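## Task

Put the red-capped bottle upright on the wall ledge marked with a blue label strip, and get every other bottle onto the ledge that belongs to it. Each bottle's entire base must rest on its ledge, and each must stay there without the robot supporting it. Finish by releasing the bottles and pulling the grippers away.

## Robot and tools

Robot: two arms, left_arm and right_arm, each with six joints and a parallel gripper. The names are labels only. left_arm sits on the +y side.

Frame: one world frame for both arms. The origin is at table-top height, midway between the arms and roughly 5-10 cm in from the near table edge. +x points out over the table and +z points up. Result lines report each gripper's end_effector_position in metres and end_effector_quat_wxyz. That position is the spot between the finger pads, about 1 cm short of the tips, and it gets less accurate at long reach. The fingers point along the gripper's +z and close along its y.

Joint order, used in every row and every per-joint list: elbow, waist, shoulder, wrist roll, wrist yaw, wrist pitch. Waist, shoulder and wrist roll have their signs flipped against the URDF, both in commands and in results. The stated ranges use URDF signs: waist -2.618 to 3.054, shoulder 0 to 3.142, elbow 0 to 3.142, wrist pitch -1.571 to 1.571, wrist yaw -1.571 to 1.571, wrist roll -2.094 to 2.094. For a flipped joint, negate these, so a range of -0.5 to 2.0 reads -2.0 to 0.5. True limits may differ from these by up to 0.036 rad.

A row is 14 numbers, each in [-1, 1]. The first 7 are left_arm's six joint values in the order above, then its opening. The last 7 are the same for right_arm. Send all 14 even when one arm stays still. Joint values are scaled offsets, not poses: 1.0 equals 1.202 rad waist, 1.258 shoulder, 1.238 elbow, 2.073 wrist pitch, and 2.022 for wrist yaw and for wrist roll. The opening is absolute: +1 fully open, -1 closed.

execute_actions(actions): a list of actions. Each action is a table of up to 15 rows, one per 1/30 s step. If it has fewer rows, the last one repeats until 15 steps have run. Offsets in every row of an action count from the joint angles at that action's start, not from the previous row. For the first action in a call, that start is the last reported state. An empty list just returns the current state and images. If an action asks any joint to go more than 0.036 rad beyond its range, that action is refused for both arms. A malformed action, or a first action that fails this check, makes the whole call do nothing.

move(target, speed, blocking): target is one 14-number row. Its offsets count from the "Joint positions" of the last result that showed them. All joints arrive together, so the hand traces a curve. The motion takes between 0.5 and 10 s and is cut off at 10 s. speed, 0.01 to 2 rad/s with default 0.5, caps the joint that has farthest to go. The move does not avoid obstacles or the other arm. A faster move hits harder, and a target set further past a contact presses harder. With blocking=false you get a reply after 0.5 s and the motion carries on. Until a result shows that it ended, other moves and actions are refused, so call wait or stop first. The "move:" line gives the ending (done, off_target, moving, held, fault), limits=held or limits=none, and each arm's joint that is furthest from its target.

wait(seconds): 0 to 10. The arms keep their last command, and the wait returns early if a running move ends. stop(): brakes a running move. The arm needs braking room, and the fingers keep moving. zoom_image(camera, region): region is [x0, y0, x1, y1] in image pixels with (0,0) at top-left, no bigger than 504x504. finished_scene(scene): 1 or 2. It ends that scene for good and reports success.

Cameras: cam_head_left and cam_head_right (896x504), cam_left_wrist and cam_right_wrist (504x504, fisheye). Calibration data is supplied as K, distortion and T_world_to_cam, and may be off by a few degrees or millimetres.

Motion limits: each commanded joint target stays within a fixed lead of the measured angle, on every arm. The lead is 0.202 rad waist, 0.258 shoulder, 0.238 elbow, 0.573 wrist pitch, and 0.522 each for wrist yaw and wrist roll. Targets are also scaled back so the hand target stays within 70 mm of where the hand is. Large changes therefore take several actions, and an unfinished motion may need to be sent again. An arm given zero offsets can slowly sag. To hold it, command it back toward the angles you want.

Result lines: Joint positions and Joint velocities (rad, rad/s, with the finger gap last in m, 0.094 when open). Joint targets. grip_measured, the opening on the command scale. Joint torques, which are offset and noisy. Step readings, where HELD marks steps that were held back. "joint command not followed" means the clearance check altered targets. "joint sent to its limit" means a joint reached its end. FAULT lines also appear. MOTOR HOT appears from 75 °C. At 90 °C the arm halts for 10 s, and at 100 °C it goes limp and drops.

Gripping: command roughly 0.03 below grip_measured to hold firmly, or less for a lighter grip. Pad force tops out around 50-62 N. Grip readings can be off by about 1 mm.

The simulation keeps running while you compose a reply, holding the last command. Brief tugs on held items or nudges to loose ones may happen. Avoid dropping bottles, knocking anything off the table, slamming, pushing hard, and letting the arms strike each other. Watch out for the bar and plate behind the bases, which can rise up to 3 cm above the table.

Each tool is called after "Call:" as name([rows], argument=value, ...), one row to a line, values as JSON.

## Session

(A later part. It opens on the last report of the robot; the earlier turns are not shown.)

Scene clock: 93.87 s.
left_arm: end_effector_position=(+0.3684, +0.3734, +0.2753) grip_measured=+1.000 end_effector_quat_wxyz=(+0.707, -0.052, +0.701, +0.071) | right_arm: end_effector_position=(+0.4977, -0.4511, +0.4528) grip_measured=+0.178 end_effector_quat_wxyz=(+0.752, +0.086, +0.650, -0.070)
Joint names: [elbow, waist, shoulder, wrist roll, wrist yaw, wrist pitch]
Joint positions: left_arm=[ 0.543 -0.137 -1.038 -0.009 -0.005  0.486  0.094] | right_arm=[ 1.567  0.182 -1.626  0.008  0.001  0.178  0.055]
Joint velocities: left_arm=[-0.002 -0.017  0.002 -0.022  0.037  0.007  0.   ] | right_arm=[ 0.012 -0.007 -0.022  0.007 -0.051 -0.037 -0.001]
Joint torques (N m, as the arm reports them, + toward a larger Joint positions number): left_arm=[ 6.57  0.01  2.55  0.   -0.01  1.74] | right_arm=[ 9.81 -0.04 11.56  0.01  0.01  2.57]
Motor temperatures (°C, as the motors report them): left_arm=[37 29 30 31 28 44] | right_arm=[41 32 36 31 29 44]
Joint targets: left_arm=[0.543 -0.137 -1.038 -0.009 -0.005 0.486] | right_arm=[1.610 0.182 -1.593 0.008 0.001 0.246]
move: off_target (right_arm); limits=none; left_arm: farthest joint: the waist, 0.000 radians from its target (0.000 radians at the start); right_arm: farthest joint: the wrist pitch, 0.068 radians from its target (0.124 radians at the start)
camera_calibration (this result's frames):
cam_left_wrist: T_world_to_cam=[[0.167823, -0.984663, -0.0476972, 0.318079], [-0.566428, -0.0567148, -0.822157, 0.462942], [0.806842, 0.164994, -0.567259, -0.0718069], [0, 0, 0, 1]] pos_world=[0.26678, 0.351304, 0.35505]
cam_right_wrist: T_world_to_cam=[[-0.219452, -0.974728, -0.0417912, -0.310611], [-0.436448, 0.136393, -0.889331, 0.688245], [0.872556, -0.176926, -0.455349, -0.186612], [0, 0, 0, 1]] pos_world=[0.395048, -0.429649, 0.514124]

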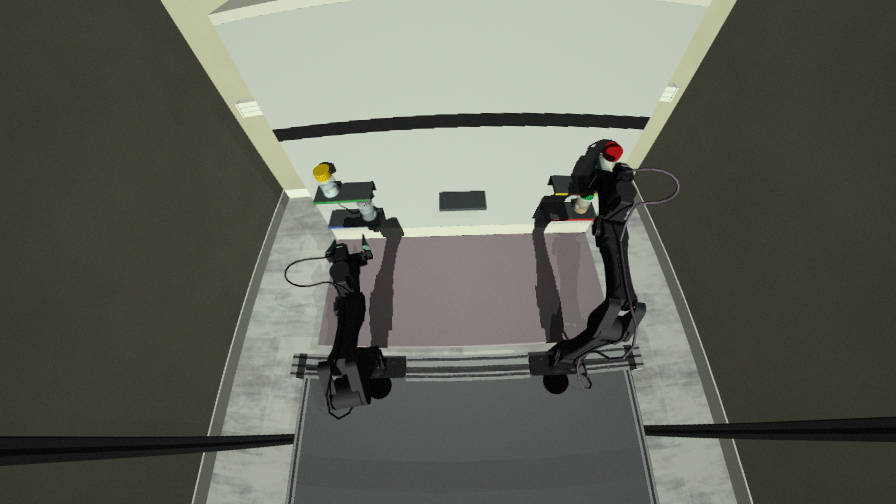

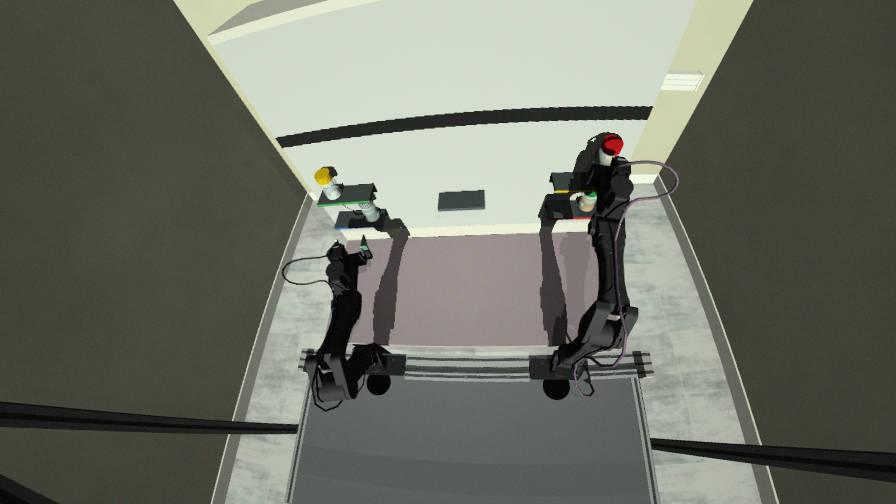

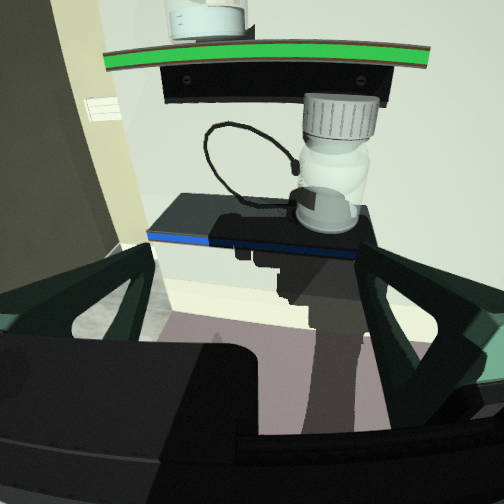

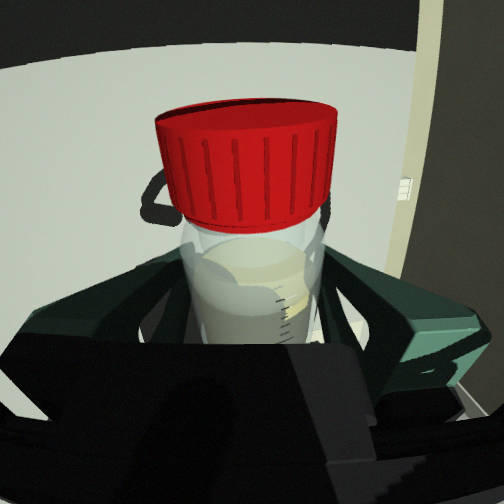

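Call:
move(target=[0,0,0,0,0,0,1, -0.288,0,0.45,0,0,-0.052,0.13], speed=0.4)

Call:
move(target=[0,0,0,0,0,0,1, 0.035,-0.665,0.02,0,0,0.035,0.13], speed=0.4)

Scene clock: 101.50 s.
left_arm: end_effector_position=(+0.3684, +0.3734, +0.2753) grip_measured=+1.000 end_effector_quat_wxyz=(+0.707, -0.052, +0.701, +0.071) | right_arm: end_effector_position=(+0.3496, -0.4191, +0.4674) grip_measured=+0.178 end_effector_quat_wxyz=(+0.757, +0.085, +0.644, -0.071)
Joint names: [elbow, waist, shoulder, wrist roll, wrist yaw, wrist pitch]
Joint positions: left_arm=[ 0.543 -0.137 -1.038 -0.009 -0.005  0.486  0.094] | right_arm=[ 1.206  0.182 -1.083  0.008  0.001  0.013  0.055]
Joint velocities: left_arm=[-0.007 -0.012  0.002 -0.022  0.007  0.066  0.   ] | right_arm=[-0.007 -0.002 -0.002 -0.022  0.007 -0.066 -0.001]
Joint torques (N m, as the arm reports them, + toward a larger Joint positions number): left_arm=[ 6.57  0.01  2.56  0.   -0.01  1.73] | right_arm=[ 6.26 -0.01  4.66  0.    0.02  2.46]
Motor temperatures (°C, as the motors report them): left_arm=[37 29 30 31 28 44] | right_arm=[41 32 37 31 29 45]
Joint targets: left_arm=[0.543 -0.137 -1.038 -0.009 -0.005 0.486] | right_arm=[1.210 0.182 -1.060 0.008 0.001 0.070]
move: off_target (right_arm); limits=none; left_arm: farthest joint: the waist, 0.000 radians from its target (0.000 radians at the start); right_arm: farthest joint: the wrist pitch, 0.058 radians from its target (0.108 radians at the start)
camera_calibration (this result's frames):
cam_left_wrist: T_world_to_cam=[[0.167823, -0.984663, -0.0476972, 0.318079], [-0.566428, -0.0567148, -0.822157, 0.462942], [0.806842, 0.164994, -0.567259, -0.0718069], [0, 0, 0, 1]] pos_world=[0.26678, 0.351304, 0.35505]
cam_right_wrist: T_world_to_cam=[[-0.219515, -0.97471, -0.0418629, -0.311248], [-0.421721, 0.133495, -0.896845, 0.629351], [0.879752, -0.179217, -0.44036, -0.0555407], [0, 0, 0, 1]] pos_world=[0.245949, -0.397346, 0.526942]

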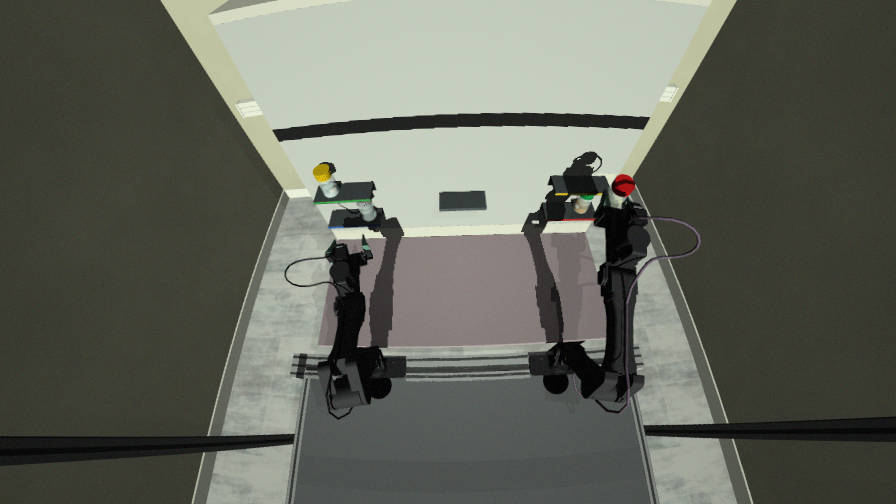

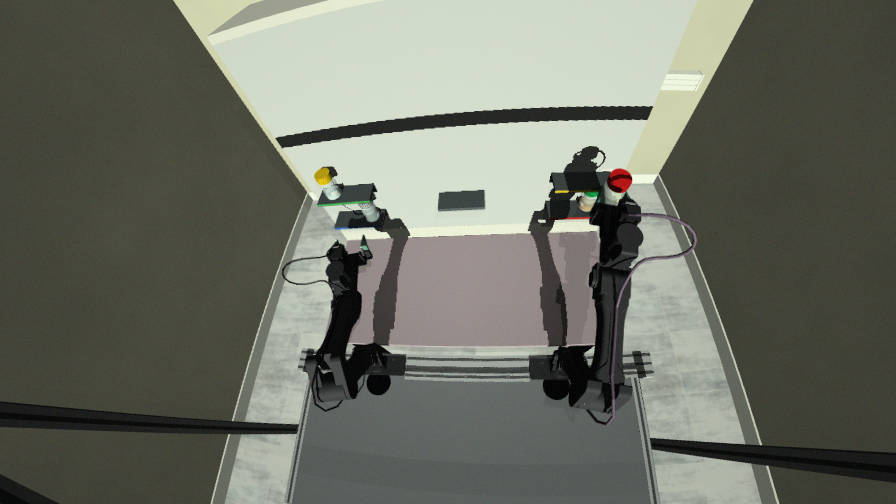

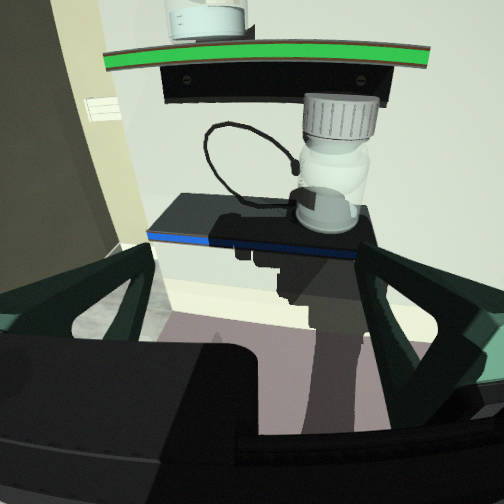

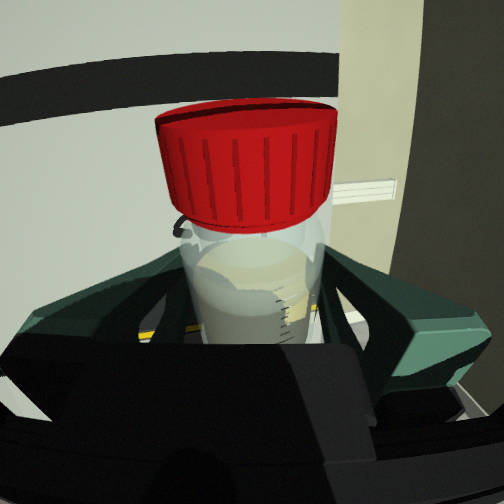

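Scene clock: 103.90 s.
left_arm: end_effector_position=(+0.3684, +0.3734, +0.2753) grip_measured=+1.000 end_effector_quat_wxyz=(+0.707, -0.052, +0.701, +0.071) | right_arm: end_effector_position=(+0.2985, -0.1326, +0.4737) grip_measured=+0.179 end_effector_quat_wxyz=(+0.734, -0.177, +0.618, +0.218)
Joint names: [elbow, waist, shoulder, wrist roll, wrist yaw, wrist pitch]
Joint positions: left_arm=[ 0.543 -0.137 -1.038 -0.009 -0.005  0.486  0.094] | right_arm=[ 1.199 -0.607 -1.083  0.008  0.002  0.011  0.055]
Joint velocities: left_arm=[-0.002 -0.007 -0.012  0.007 -0.051 -0.139  0.   ] | right_arm=[-0.007 -0.002 -0.007  0.037  0.022  0.066 -0.   ]
Joint torques (N m, as the arm reports them, + toward a larger Joint positions number): left_arm=[ 6.58  0.01  2.56  0.   -0.01  1.74] | right_arm=[10.03 -0.68  4.89  0.02  0.01  2.64]
Motor temperatures (°C, as the motors report them): left_arm=[37 29 30 31 28 44] | right_arm=[41 32 36 31 29 45]
Joint targets: left_arm=[0.543 -0.137 -1.038 -0.009 -0.005 0.486] | right_arm=[1.249 -0.617 -1.058 0.008 0.001 0.085]
move: off_target (right_arm); limits=none; left_arm: farthest joint: the waist, 0.000 radians from its target (0.000 radians at the start); right_arm: farthest joint: the wrist pitch, 0.075 radians from its target (0.073 radians at the start)
camera_calibration (this result's frames):
cam_left_wrist: T_world_to_cam=[[0.167823, -0.984663, -0.0476972, 0.318079], [-0.566428, -0.0567148, -0.822157, 0.462942], [0.806842, 0.164994, -0.567259, -0.0718069], [0, 0, 0, 1]] pos_world=[0.26678, 0.351304, 0.35505]
cam_right_wrist: T_world_to_cam=[[0.53661, -0.843728, -0.0131805, -0.264808], [-0.364819, -0.217883, -0.905226, 0.515562], [0.760893, 0.490562, -0.424726, 0.160403], [0, 0, 0, 1]] pos_world=[0.208136, -0.189781, 0.531337]

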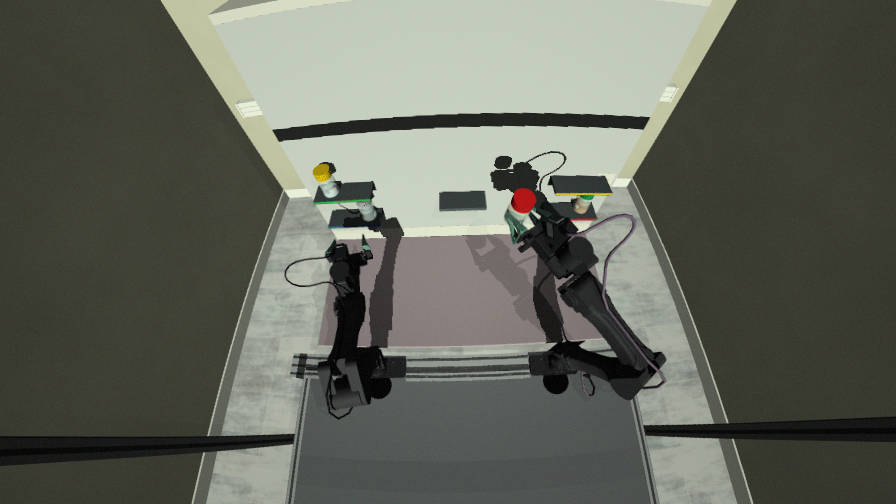

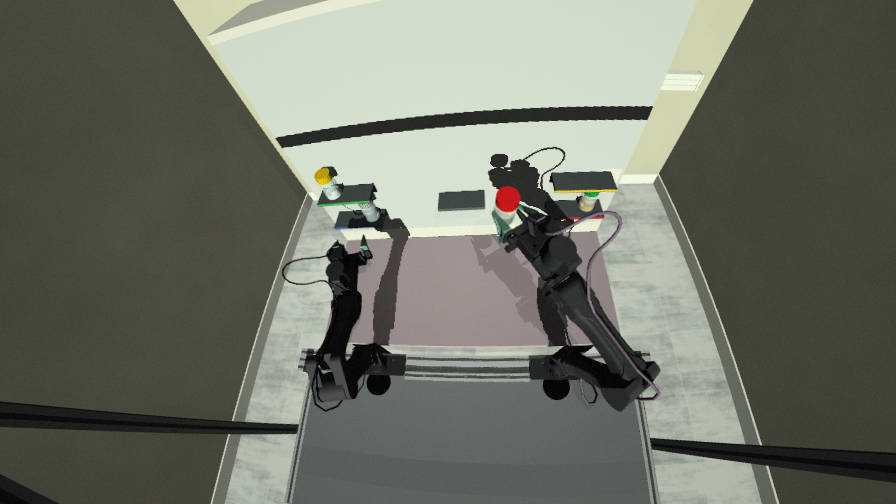

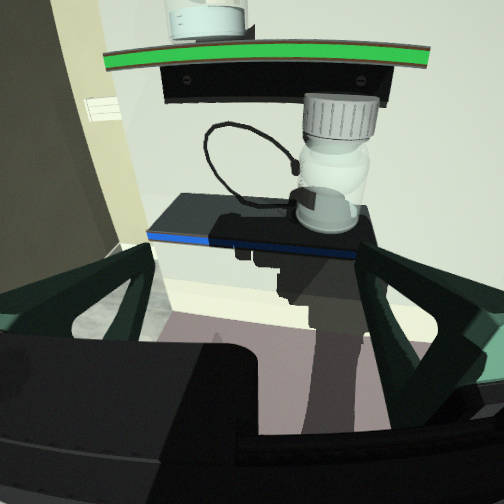

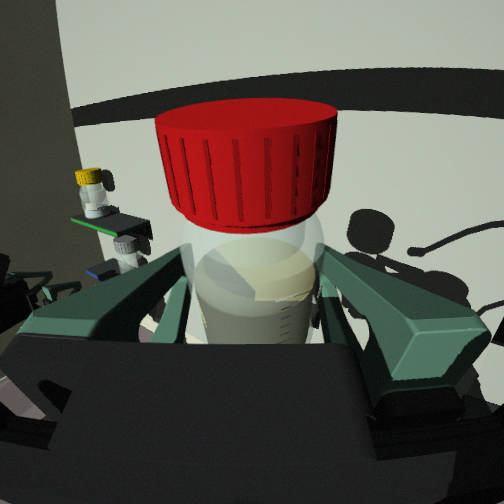

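Call:
move(target=[0,0,0,0,0,0,1, 0.386,0.047,-0.628,0,0,0.15,0.13], speed=0.4)

Scene clock: 121.17 s.
left_arm: end_effector_position=(+0.3684, +0.3734, +0.2753) grip_measured=+1.000 end_effector_quat_wxyz=(+0.707, -0.052, +0.701, +0.071) | right_arm: end_effector_position=(+0.5079, -0.0307, +0.3644) grip_measured=+0.179 end_effector_quat_wxyz=(+0.687, -0.177, +0.679, +0.188)
Joint names: [elbow, waist, shoulder, wrist roll, wrist yaw, wrist pitch]
Joint positions: left_arm=[ 0.543 -0.137 -1.038 -0.009 -0.005  0.486  0.094] | right_arm=[ 1.623 -0.559 -1.899  0.008  0.002  0.244  0.055]
Joint velocities: left_arm=[-0.007  0.002  0.002  0.007 -0.037 -0.022  0.   ] | right_arm=[ 0.017 -0.017 -0.007  0.037 -0.11   0.095  0.001]
Joint torques (N m, as the arm reports them, + toward a larger Joint positions number): left_arm=[ 6.58  0.01  2.57  0.   -0.01  1.73] | right_arm=[10.81  0.43 13.71  0.01  0.01  2.72]
Motor temperatures (°C, as the motors report them): left_arm=[37 29 30 31 28 44] | right_arm=[43 32 35 31 29 46]
Joint targets: left_arm=[0.543 -0.137 -1.038 -0.009 -0.005 0.486] | right_arm=[1.677 -0.551 -1.873 0.008 0.002 0.322]
move: off_target (right_arm); limits=none; left_arm: farthest joint: the waist, 0.000 radians from its target (0.000 radians at the start); right_arm: farthest joint: the wrist pitch, 0.078 radians from its target (0.311 radians at the start)
camera_calibration (this result's frames):
cam_left_wrist: T_world_to_cam=[[0.167823, -0.984663, -0.0476972, 0.318079], [-0.566428, -0.0567148, -0.822157, 0.462942], [0.806842, 0.164994, -0.567259, -0.0718069], [0, 0, 0, 1]] pos_world=[0.26678, 0.351304, 0.35505]
cam_right_wrist: T_world_to_cam=[[0.495373, -0.868556, -0.0146642, -0.27199], [-0.495237, -0.268504, -0.826224, 0.551145], [0.713685, 0.416551, -0.563151, -0.0231808], [0, 0, 0, 1]] pos_world=[0.424228, -0.0785978, 0.438327]

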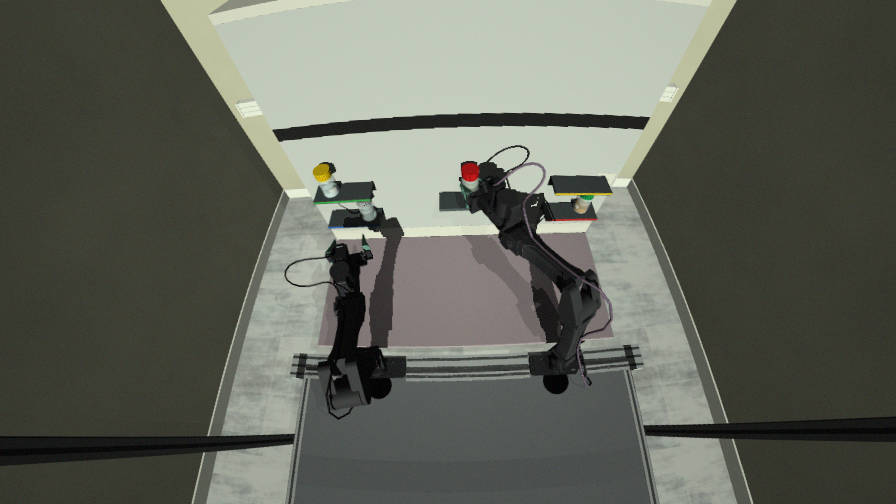

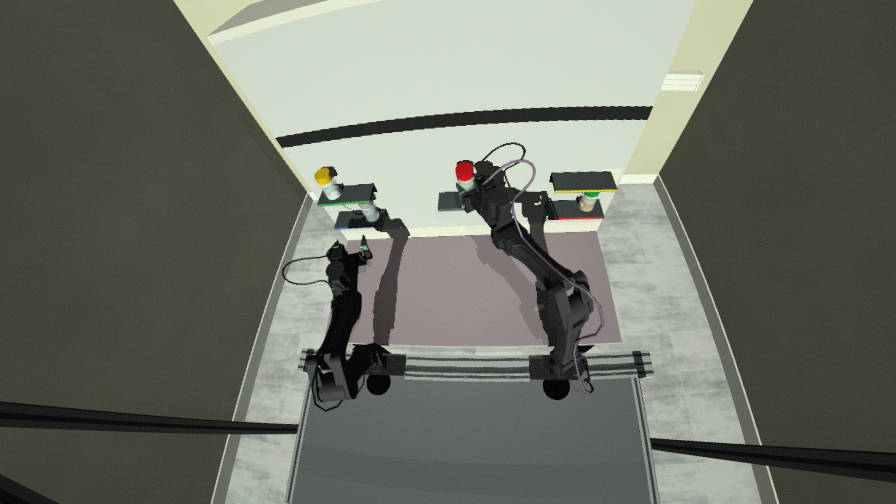

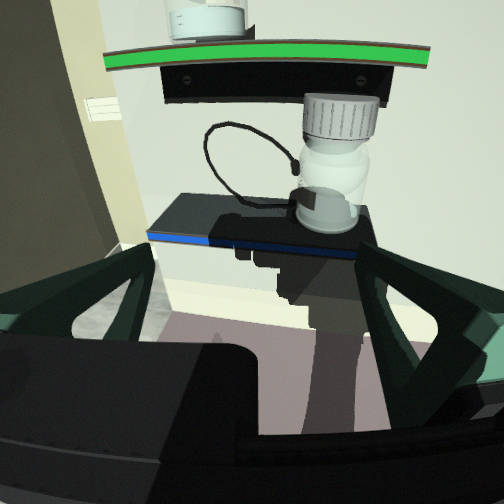

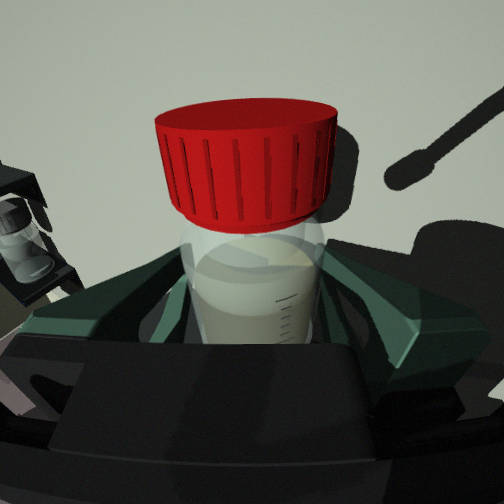

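Call:
move(target=[0,0,0,0,0,0,1, -0.125,0,0.02,0,0,0.111,0.13], speed=0.15)

Scene clock: 129.60 s.
left_arm: end_effector_position=(+0.3684, +0.3734, +0.2753) grip_measured=+1.000 end_effector_quat_wxyz=(+0.707, -0.052, +0.701, +0.071) | right_arm: end_effector_position=(+0.5076, -0.0300, +0.3223) grip_measured=+0.179 end_effector_quat_wxyz=(+0.690, -0.176, +0.676, +0.188)
Joint names: [elbow, waist, shoulder, wrist roll, wrist yaw, wrist pitch]
Joint positions: left_arm=[ 0.543 -0.137 -1.038 -0.009 -0.005  0.486  0.094] | right_arm=[ 1.465 -0.559 -1.913  0.008  0.002  0.424  0.055]
Joint velocities: left_arm=[-0.012 -0.002  0.002  0.037 -0.051  0.022  0.   ] | right_arm=[ 0.007  0.012 -0.002  0.022  0.007  0.022 -0.001]
Joint torques (N m, as the arm reports them, + toward a larger Joint positions number): left_arm=[ 6.57 -0.01  2.57  0.   -0.01  1.73] | right_arm=[ 6.49  0.01 14.91  0.    0.03  2.44]
Motor temperatures (°C, as the motors report them): left_arm=[37 29 30 31 28 44] | right_arm=[43 32 38 31 29 47]
Joint targets: left_arm=[0.543 -0.137 -1.038 -0.009 -0.005 0.486] | right_arm=[1.468 -0.559 -1.874 0.008 0.002 0.475]
move: off_target (right_arm); limits=none; left_arm: farthest joint: the waist, 0.000 radians from its target (0.000 radians at the start); right_arm: farthest joint: the wrist pitch, 0.050 radians from its target (0.229 radians at the start)
camera_calibration (this result's frames):
cam_left_wrist: T_world_to_cam=[[0.167823, -0.984663, -0.0476972, 0.318079], [-0.566428, -0.0567148, -0.822157, 0.462942], [0.806842, 0.164994, -0.567259, -0.0718069], [0, 0, 0, 1]] pos_world=[0.26678, 0.351304, 0.35505]
cam_right_wrist: T_world_to_cam=[[0.495342, -0.868573, -0.0147032, -0.271776], [-0.48953, -0.265114, -0.830708, 0.515039], [0.717633, 0.418683, -0.556514, -0.0510846], [0, 0, 0, 1]] pos_world=[0.423409, -0.0781251, 0.395422]

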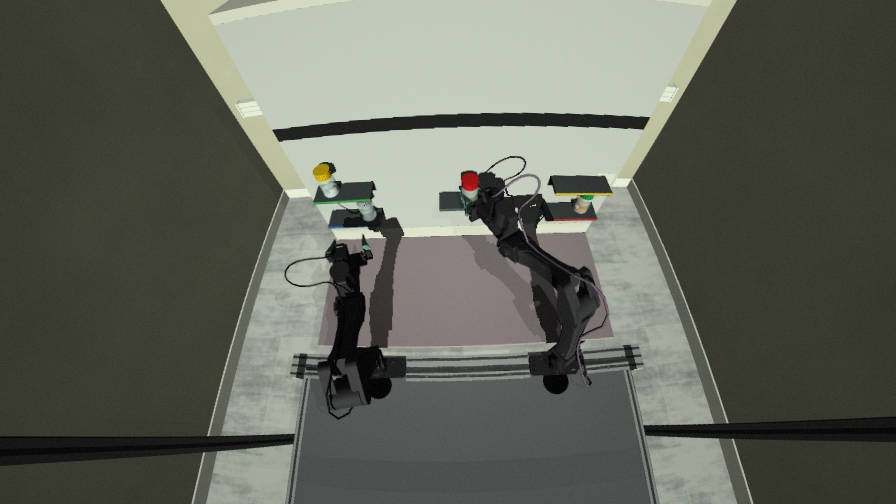

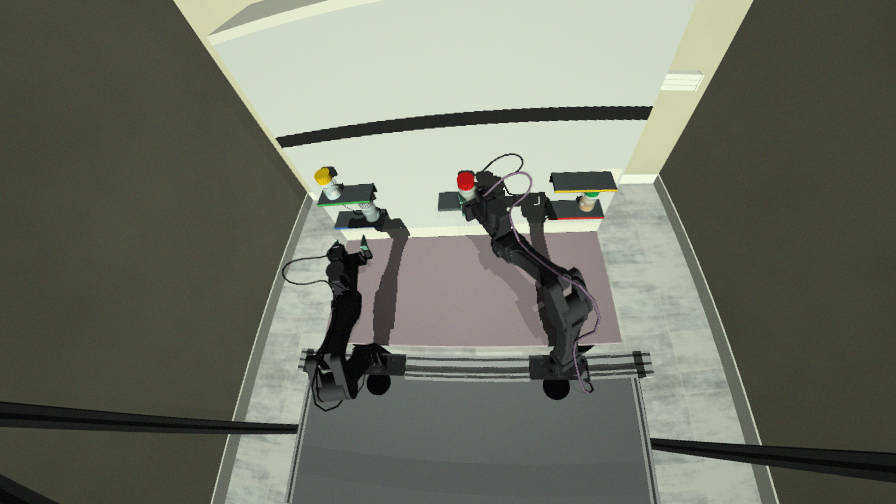

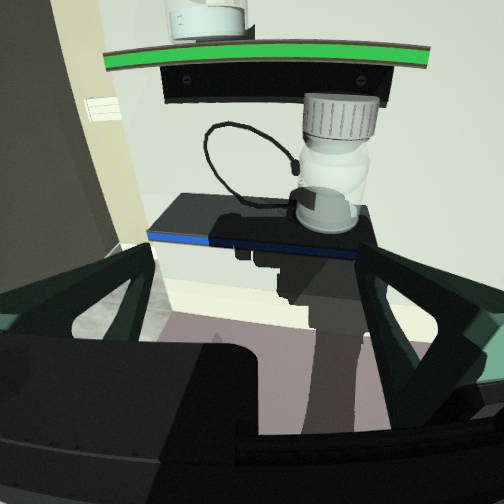

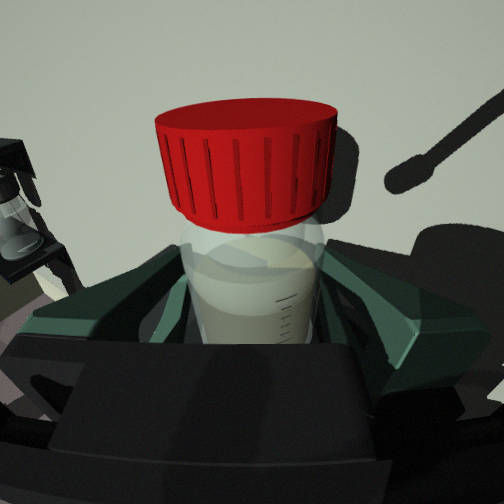

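Call:
move(target=[0,0,0,0,0,0,1, -0.048,0,0.031,0,0,0.058,0.13], speed=0.06)

Scene clock: 134.70 s.
left_arm: end_effector_position=(+0.3684, +0.3734, +0.2753) grip_measured=+1.000 end_effector_quat_wxyz=(+0.707, -0.052, +0.701, +0.071) | right_arm: end_effector_position=(+0.5037, -0.0322, +0.3227) grip_measured=+0.179 end_effector_quat_wxyz=(+0.706, -0.171, +0.660, +0.192)
Joint names: [elbow, waist, shoulder, wrist roll, wrist yaw, wrist pitch]
Joint positions: left_arm=[ 0.543 -0.137 -1.038 -0.009 -0.005  0.486  0.094] | right_arm=[ 1.41  -0.559 -1.906  0.008  0.002  0.52   0.055]
Joint velocities: left_arm=[-0.032  0.002  0.012  0.095 -0.051 -0.037  0.   ] | right_arm=[-0.017  0.007 -0.007  0.022 -0.022  0.007  0.001]
Joint torques (N m, as the arm reports them, + toward a larger Joint positions number): left_arm=[ 6.57  0.    2.56  0.   -0.01  1.73] | right_arm=[ 5.88  0.01 14.17 -0.01  0.03  2.14]
Motor temperatures (°C, as the motors report them): left_arm=[37 29 30 31 28 44] | right_arm=[42 32 39 31 29 47]
Joint targets: left_arm=[0.543 -0.137 -1.038 -0.009 -0.005 0.486] | right_arm=[1.406 -0.559 -1.874 0.008 0.002 0.544]
move: off_target (right_arm); limits=none; left_arm: farthest joint: the waist, 0.000 radians from its target (0.000 radians at the start); right_arm: farthest joint: the shoulder, 0.032 radians from its target (0.039 radians at the start)
camera_calibration (this result's frames):
cam_left_wrist: T_world_to_cam=[[0.167823, -0.984663, -0.0476972, 0.318079], [-0.566428, -0.0567148, -0.822157, 0.462942], [0.806842, 0.164994, -0.567259, -0.0718069], [0, 0, 0, 1]] pos_world=[0.26678, 0.351304, 0.35505]
cam_right_wrist: T_world_to_cam=[[0.495163, -0.868671, -0.0149435, -0.271636], [-0.454639, -0.244421, -0.856482, 0.504295], [0.740349, 0.430893, -0.51596, -0.0712037], [0, 0, 0, 1]] pos_world=[0.416492, -0.0820205, 0.391123]

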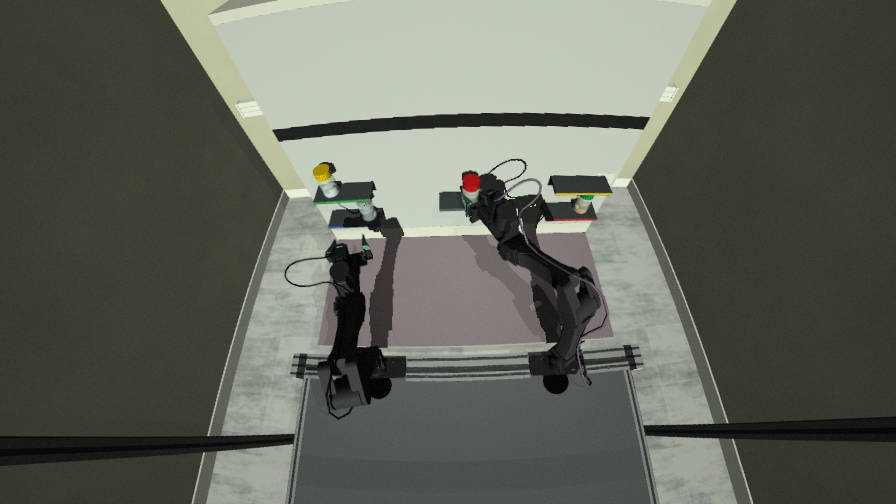

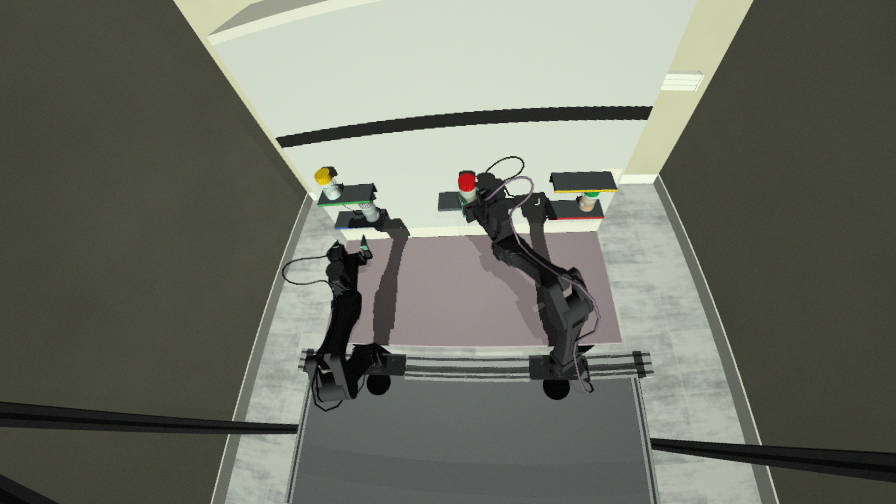

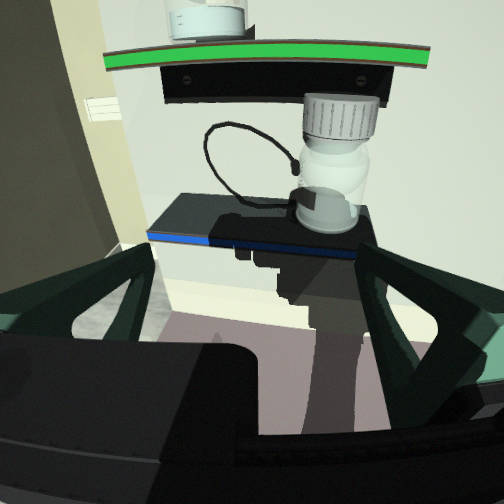

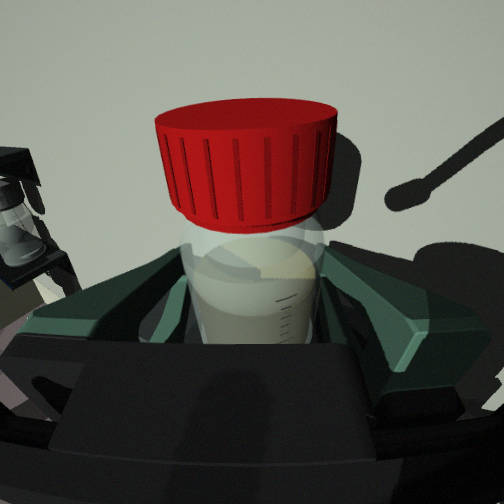

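Call:
move(target=[0,0,0,0,0,0,1, 0,0,0.025,0,0,-0.012,0.13], speed=0.03)

Scene clock: 140.20 s.
left_arm: end_effector_position=(+0.3684, +0.3734, +0.2753) grip_measured=+1.000 end_effector_quat_wxyz=(+0.707, -0.052, +0.701, +0.071) | right_arm: end_effector_position=(+0.5037, -0.0322, +0.3220) grip_measured=+0.179 end_effector_quat_wxyz=(+0.705, -0.172, +0.661, +0.192)
Joint names: [elbow, waist, shoulder, wrist roll, wrist yaw, wrist pitch]
Joint positions: left_arm=[ 0.543 -0.137 -1.038 -0.009 -0.005  0.486  0.094] | right_arm=[ 1.41  -0.559 -1.906  0.008  0.002  0.518  0.055]
Joint velocities: left_arm=[-0.012 -0.002 -0.012  0.037 -0.022  0.007  0.   ] | right_arm=[-0.012  0.007  0.002  0.11   0.007 -0.081 -0.   ]
Joint torques (N m, as the arm reports them, + toward a larger Joint positions number): left_arm=[ 6.57  0.01  2.57  0.   -0.01  1.74] | right_arm=[ 6.22  0.02 14.09  0.02  0.03  1.62]
Motor temperatures (°C, as the motors report them): left_arm=[37 29 30 31 28 44] | right_arm=[41 32 41 31 29 46]
Joint targets: left_arm=[0.543 -0.137 -1.038 -0.009 -0.005 0.486] | right_arm=[1.410 -0.559 -1.874 0.008 0.002 0.495]
move: off_target (right_arm); limits=none; left_arm: farthest joint: the waist, 0.000 radians from its target (0.000 radians at the start); right_arm: farthest joint: the shoulder, 0.031 radians from its target (0.031 radians at the start)
camera_calibration (this result's frames):
cam_left_wrist: T_world_to_cam=[[0.167823, -0.984663, -0.0476972, 0.318079], [-0.566428, -0.0567148, -0.822157, 0.462942], [0.806842, 0.164994, -0.567259, -0.0718069], [0, 0, 0, 1]] pos_world=[0.26678, 0.351304, 0.35505]
cam_right_wrist: T_world_to_cam=[[0.495173, -0.868666, -0.0149299, -0.271642], [-0.456605, -0.245586, -0.855102, 0.50426], [0.739131, 0.43024, -0.518245, -0.0702564], [0, 0, 0, 1]] pos_world=[0.416686, -0.0818996, 0.390728]

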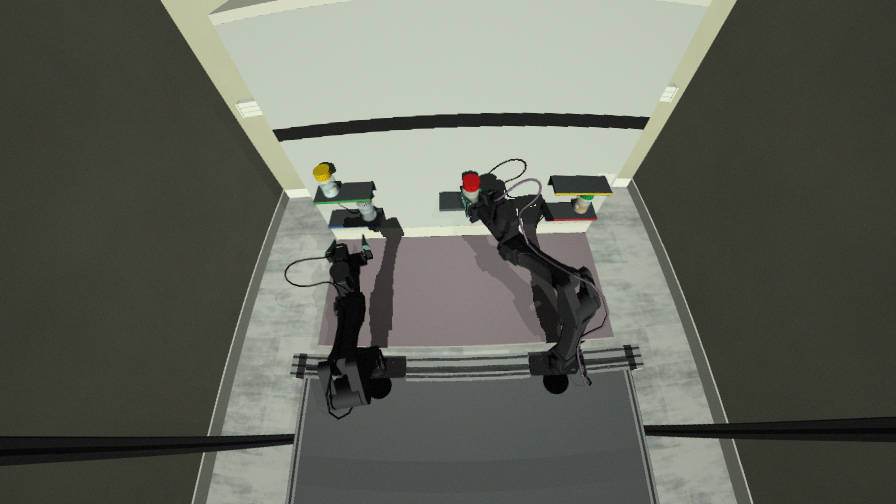

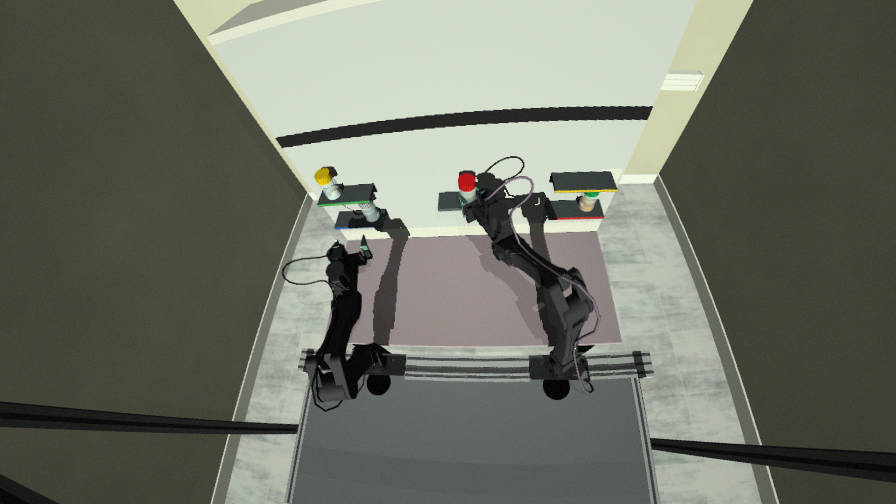

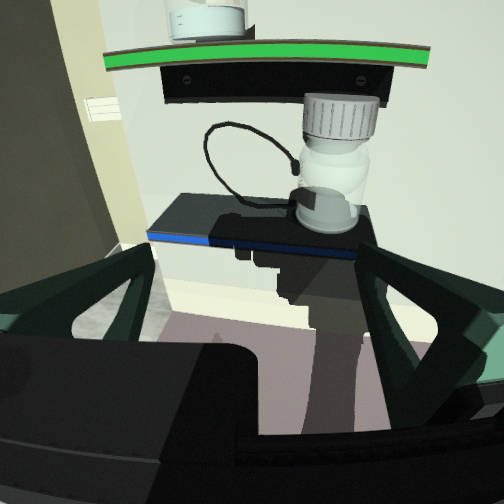

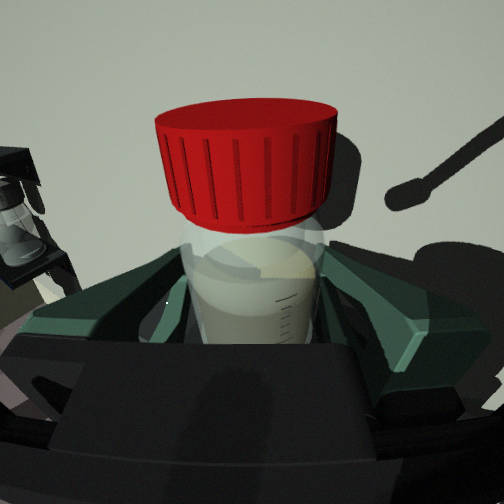

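Call:
move(target=[0,0,0,0,0,0,1, 0.062,0,0.025,0,0,-0.04,0.13], speed=0.06)

Scene clock: 148.90 s.
left_arm: end_effector_position=(+0.3684, +0.3734, +0.2753) grip_measured=+1.000 end_effector_quat_wxyz=(+0.707, -0.052, +0.701, +0.071) | right_arm: end_effector_position=(+0.5059, -0.0310, +0.3213) grip_measured=+0.179 end_effector_quat_wxyz=(+0.691, -0.176, +0.676, +0.188)
Joint names: [elbow, waist, shoulder, wrist roll, wrist yaw, wrist pitch]
Joint positions: left_arm=[ 0.543 -0.137 -1.038 -0.009 -0.005  0.486  0.094] | right_arm=[ 1.451 -0.559 -1.906  0.008  0.002  0.433  0.055]
Joint velocities: left_arm=[-0.002  0.002  0.007 -0.037  0.051  0.037  0.   ] | right_arm=[ 0.007 -0.012 -0.012  0.022 -0.051 -0.007 -0.   ]
Joint torques (N m, as the arm reports them, + toward a larger Joint positions number): left_arm=[ 6.57  0.01  2.56  0.   -0.01  1.73] | right_arm=[ 9.25  0.   14.17  0.    0.02  1.89]
Motor temperatures (°C, as the motors report them): left_arm=[37 29 30 31 28 44] | right_arm=[41 32 42 31 29 45]
Joint targets: left_arm=[0.543 -0.137 -1.038 -0.009 -0.005 0.486] | right_arm=[1.487 -0.559 -1.874 0.008 0.002 0.435]
move: off_target (right_arm); limits=none; left_arm: farthest joint: the waist, 0.000 radians from its target (0.000 radians at the start); right_arm: farthest joint: the elbow, 0.036 radians from its target (0.077 radians at the start)
camera_calibration (this result's frames):
cam_left_wrist: T_world_to_cam=[[0.167823, -0.984663, -0.0476972, 0.318079], [-0.566428, -0.0567148, -0.822157, 0.462942], [0.806842, 0.164994, -0.567259, -0.0718069], [0, 0, 0, 1]] pos_world=[0.26678, 0.351304, 0.35505]
cam_right_wrist: T_world_to_cam=[[0.495337, -0.868577, -0.0147107, -0.271777], [-0.488439, -0.264466, -0.831556, 0.512892], [0.71838, 0.419085, -0.555246, -0.0506621], [0, 0, 0, 1]] pos_world=[0.421532, -0.0791847, 0.394371]

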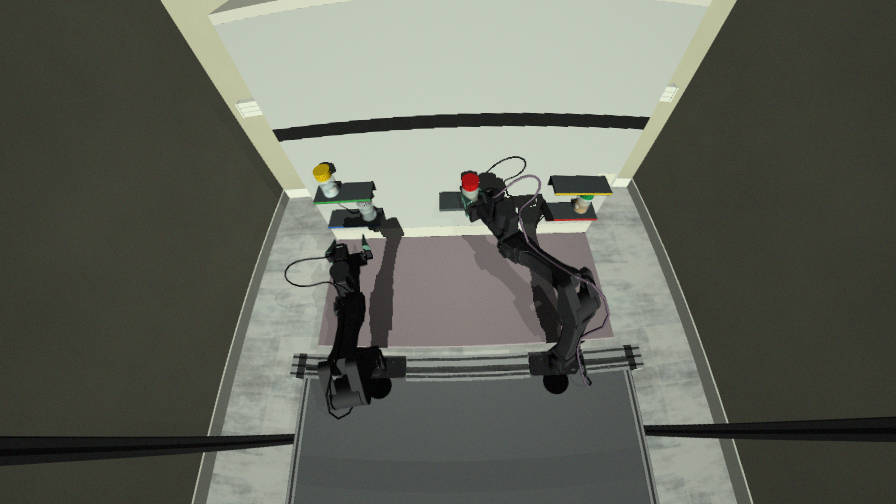

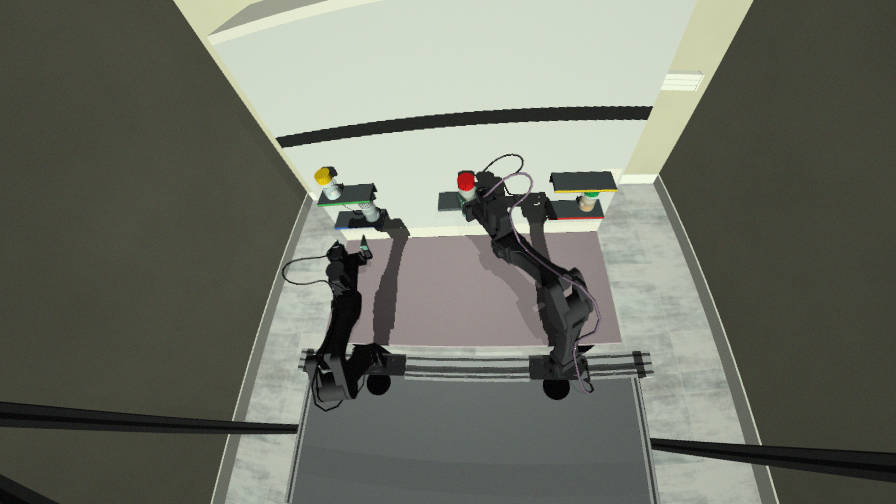

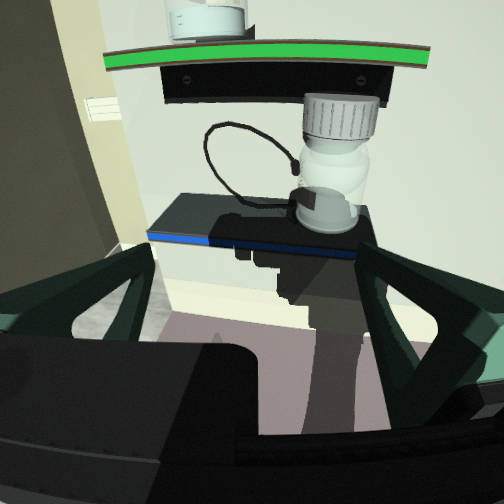

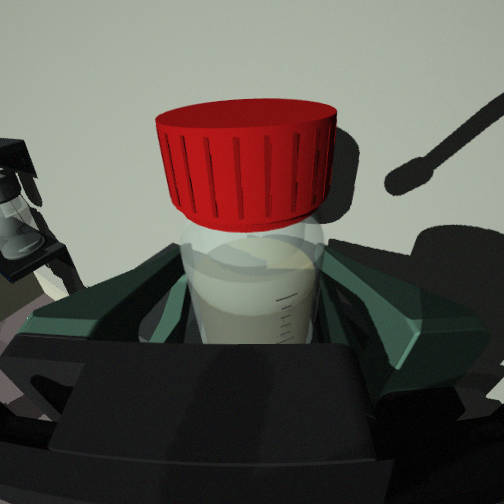

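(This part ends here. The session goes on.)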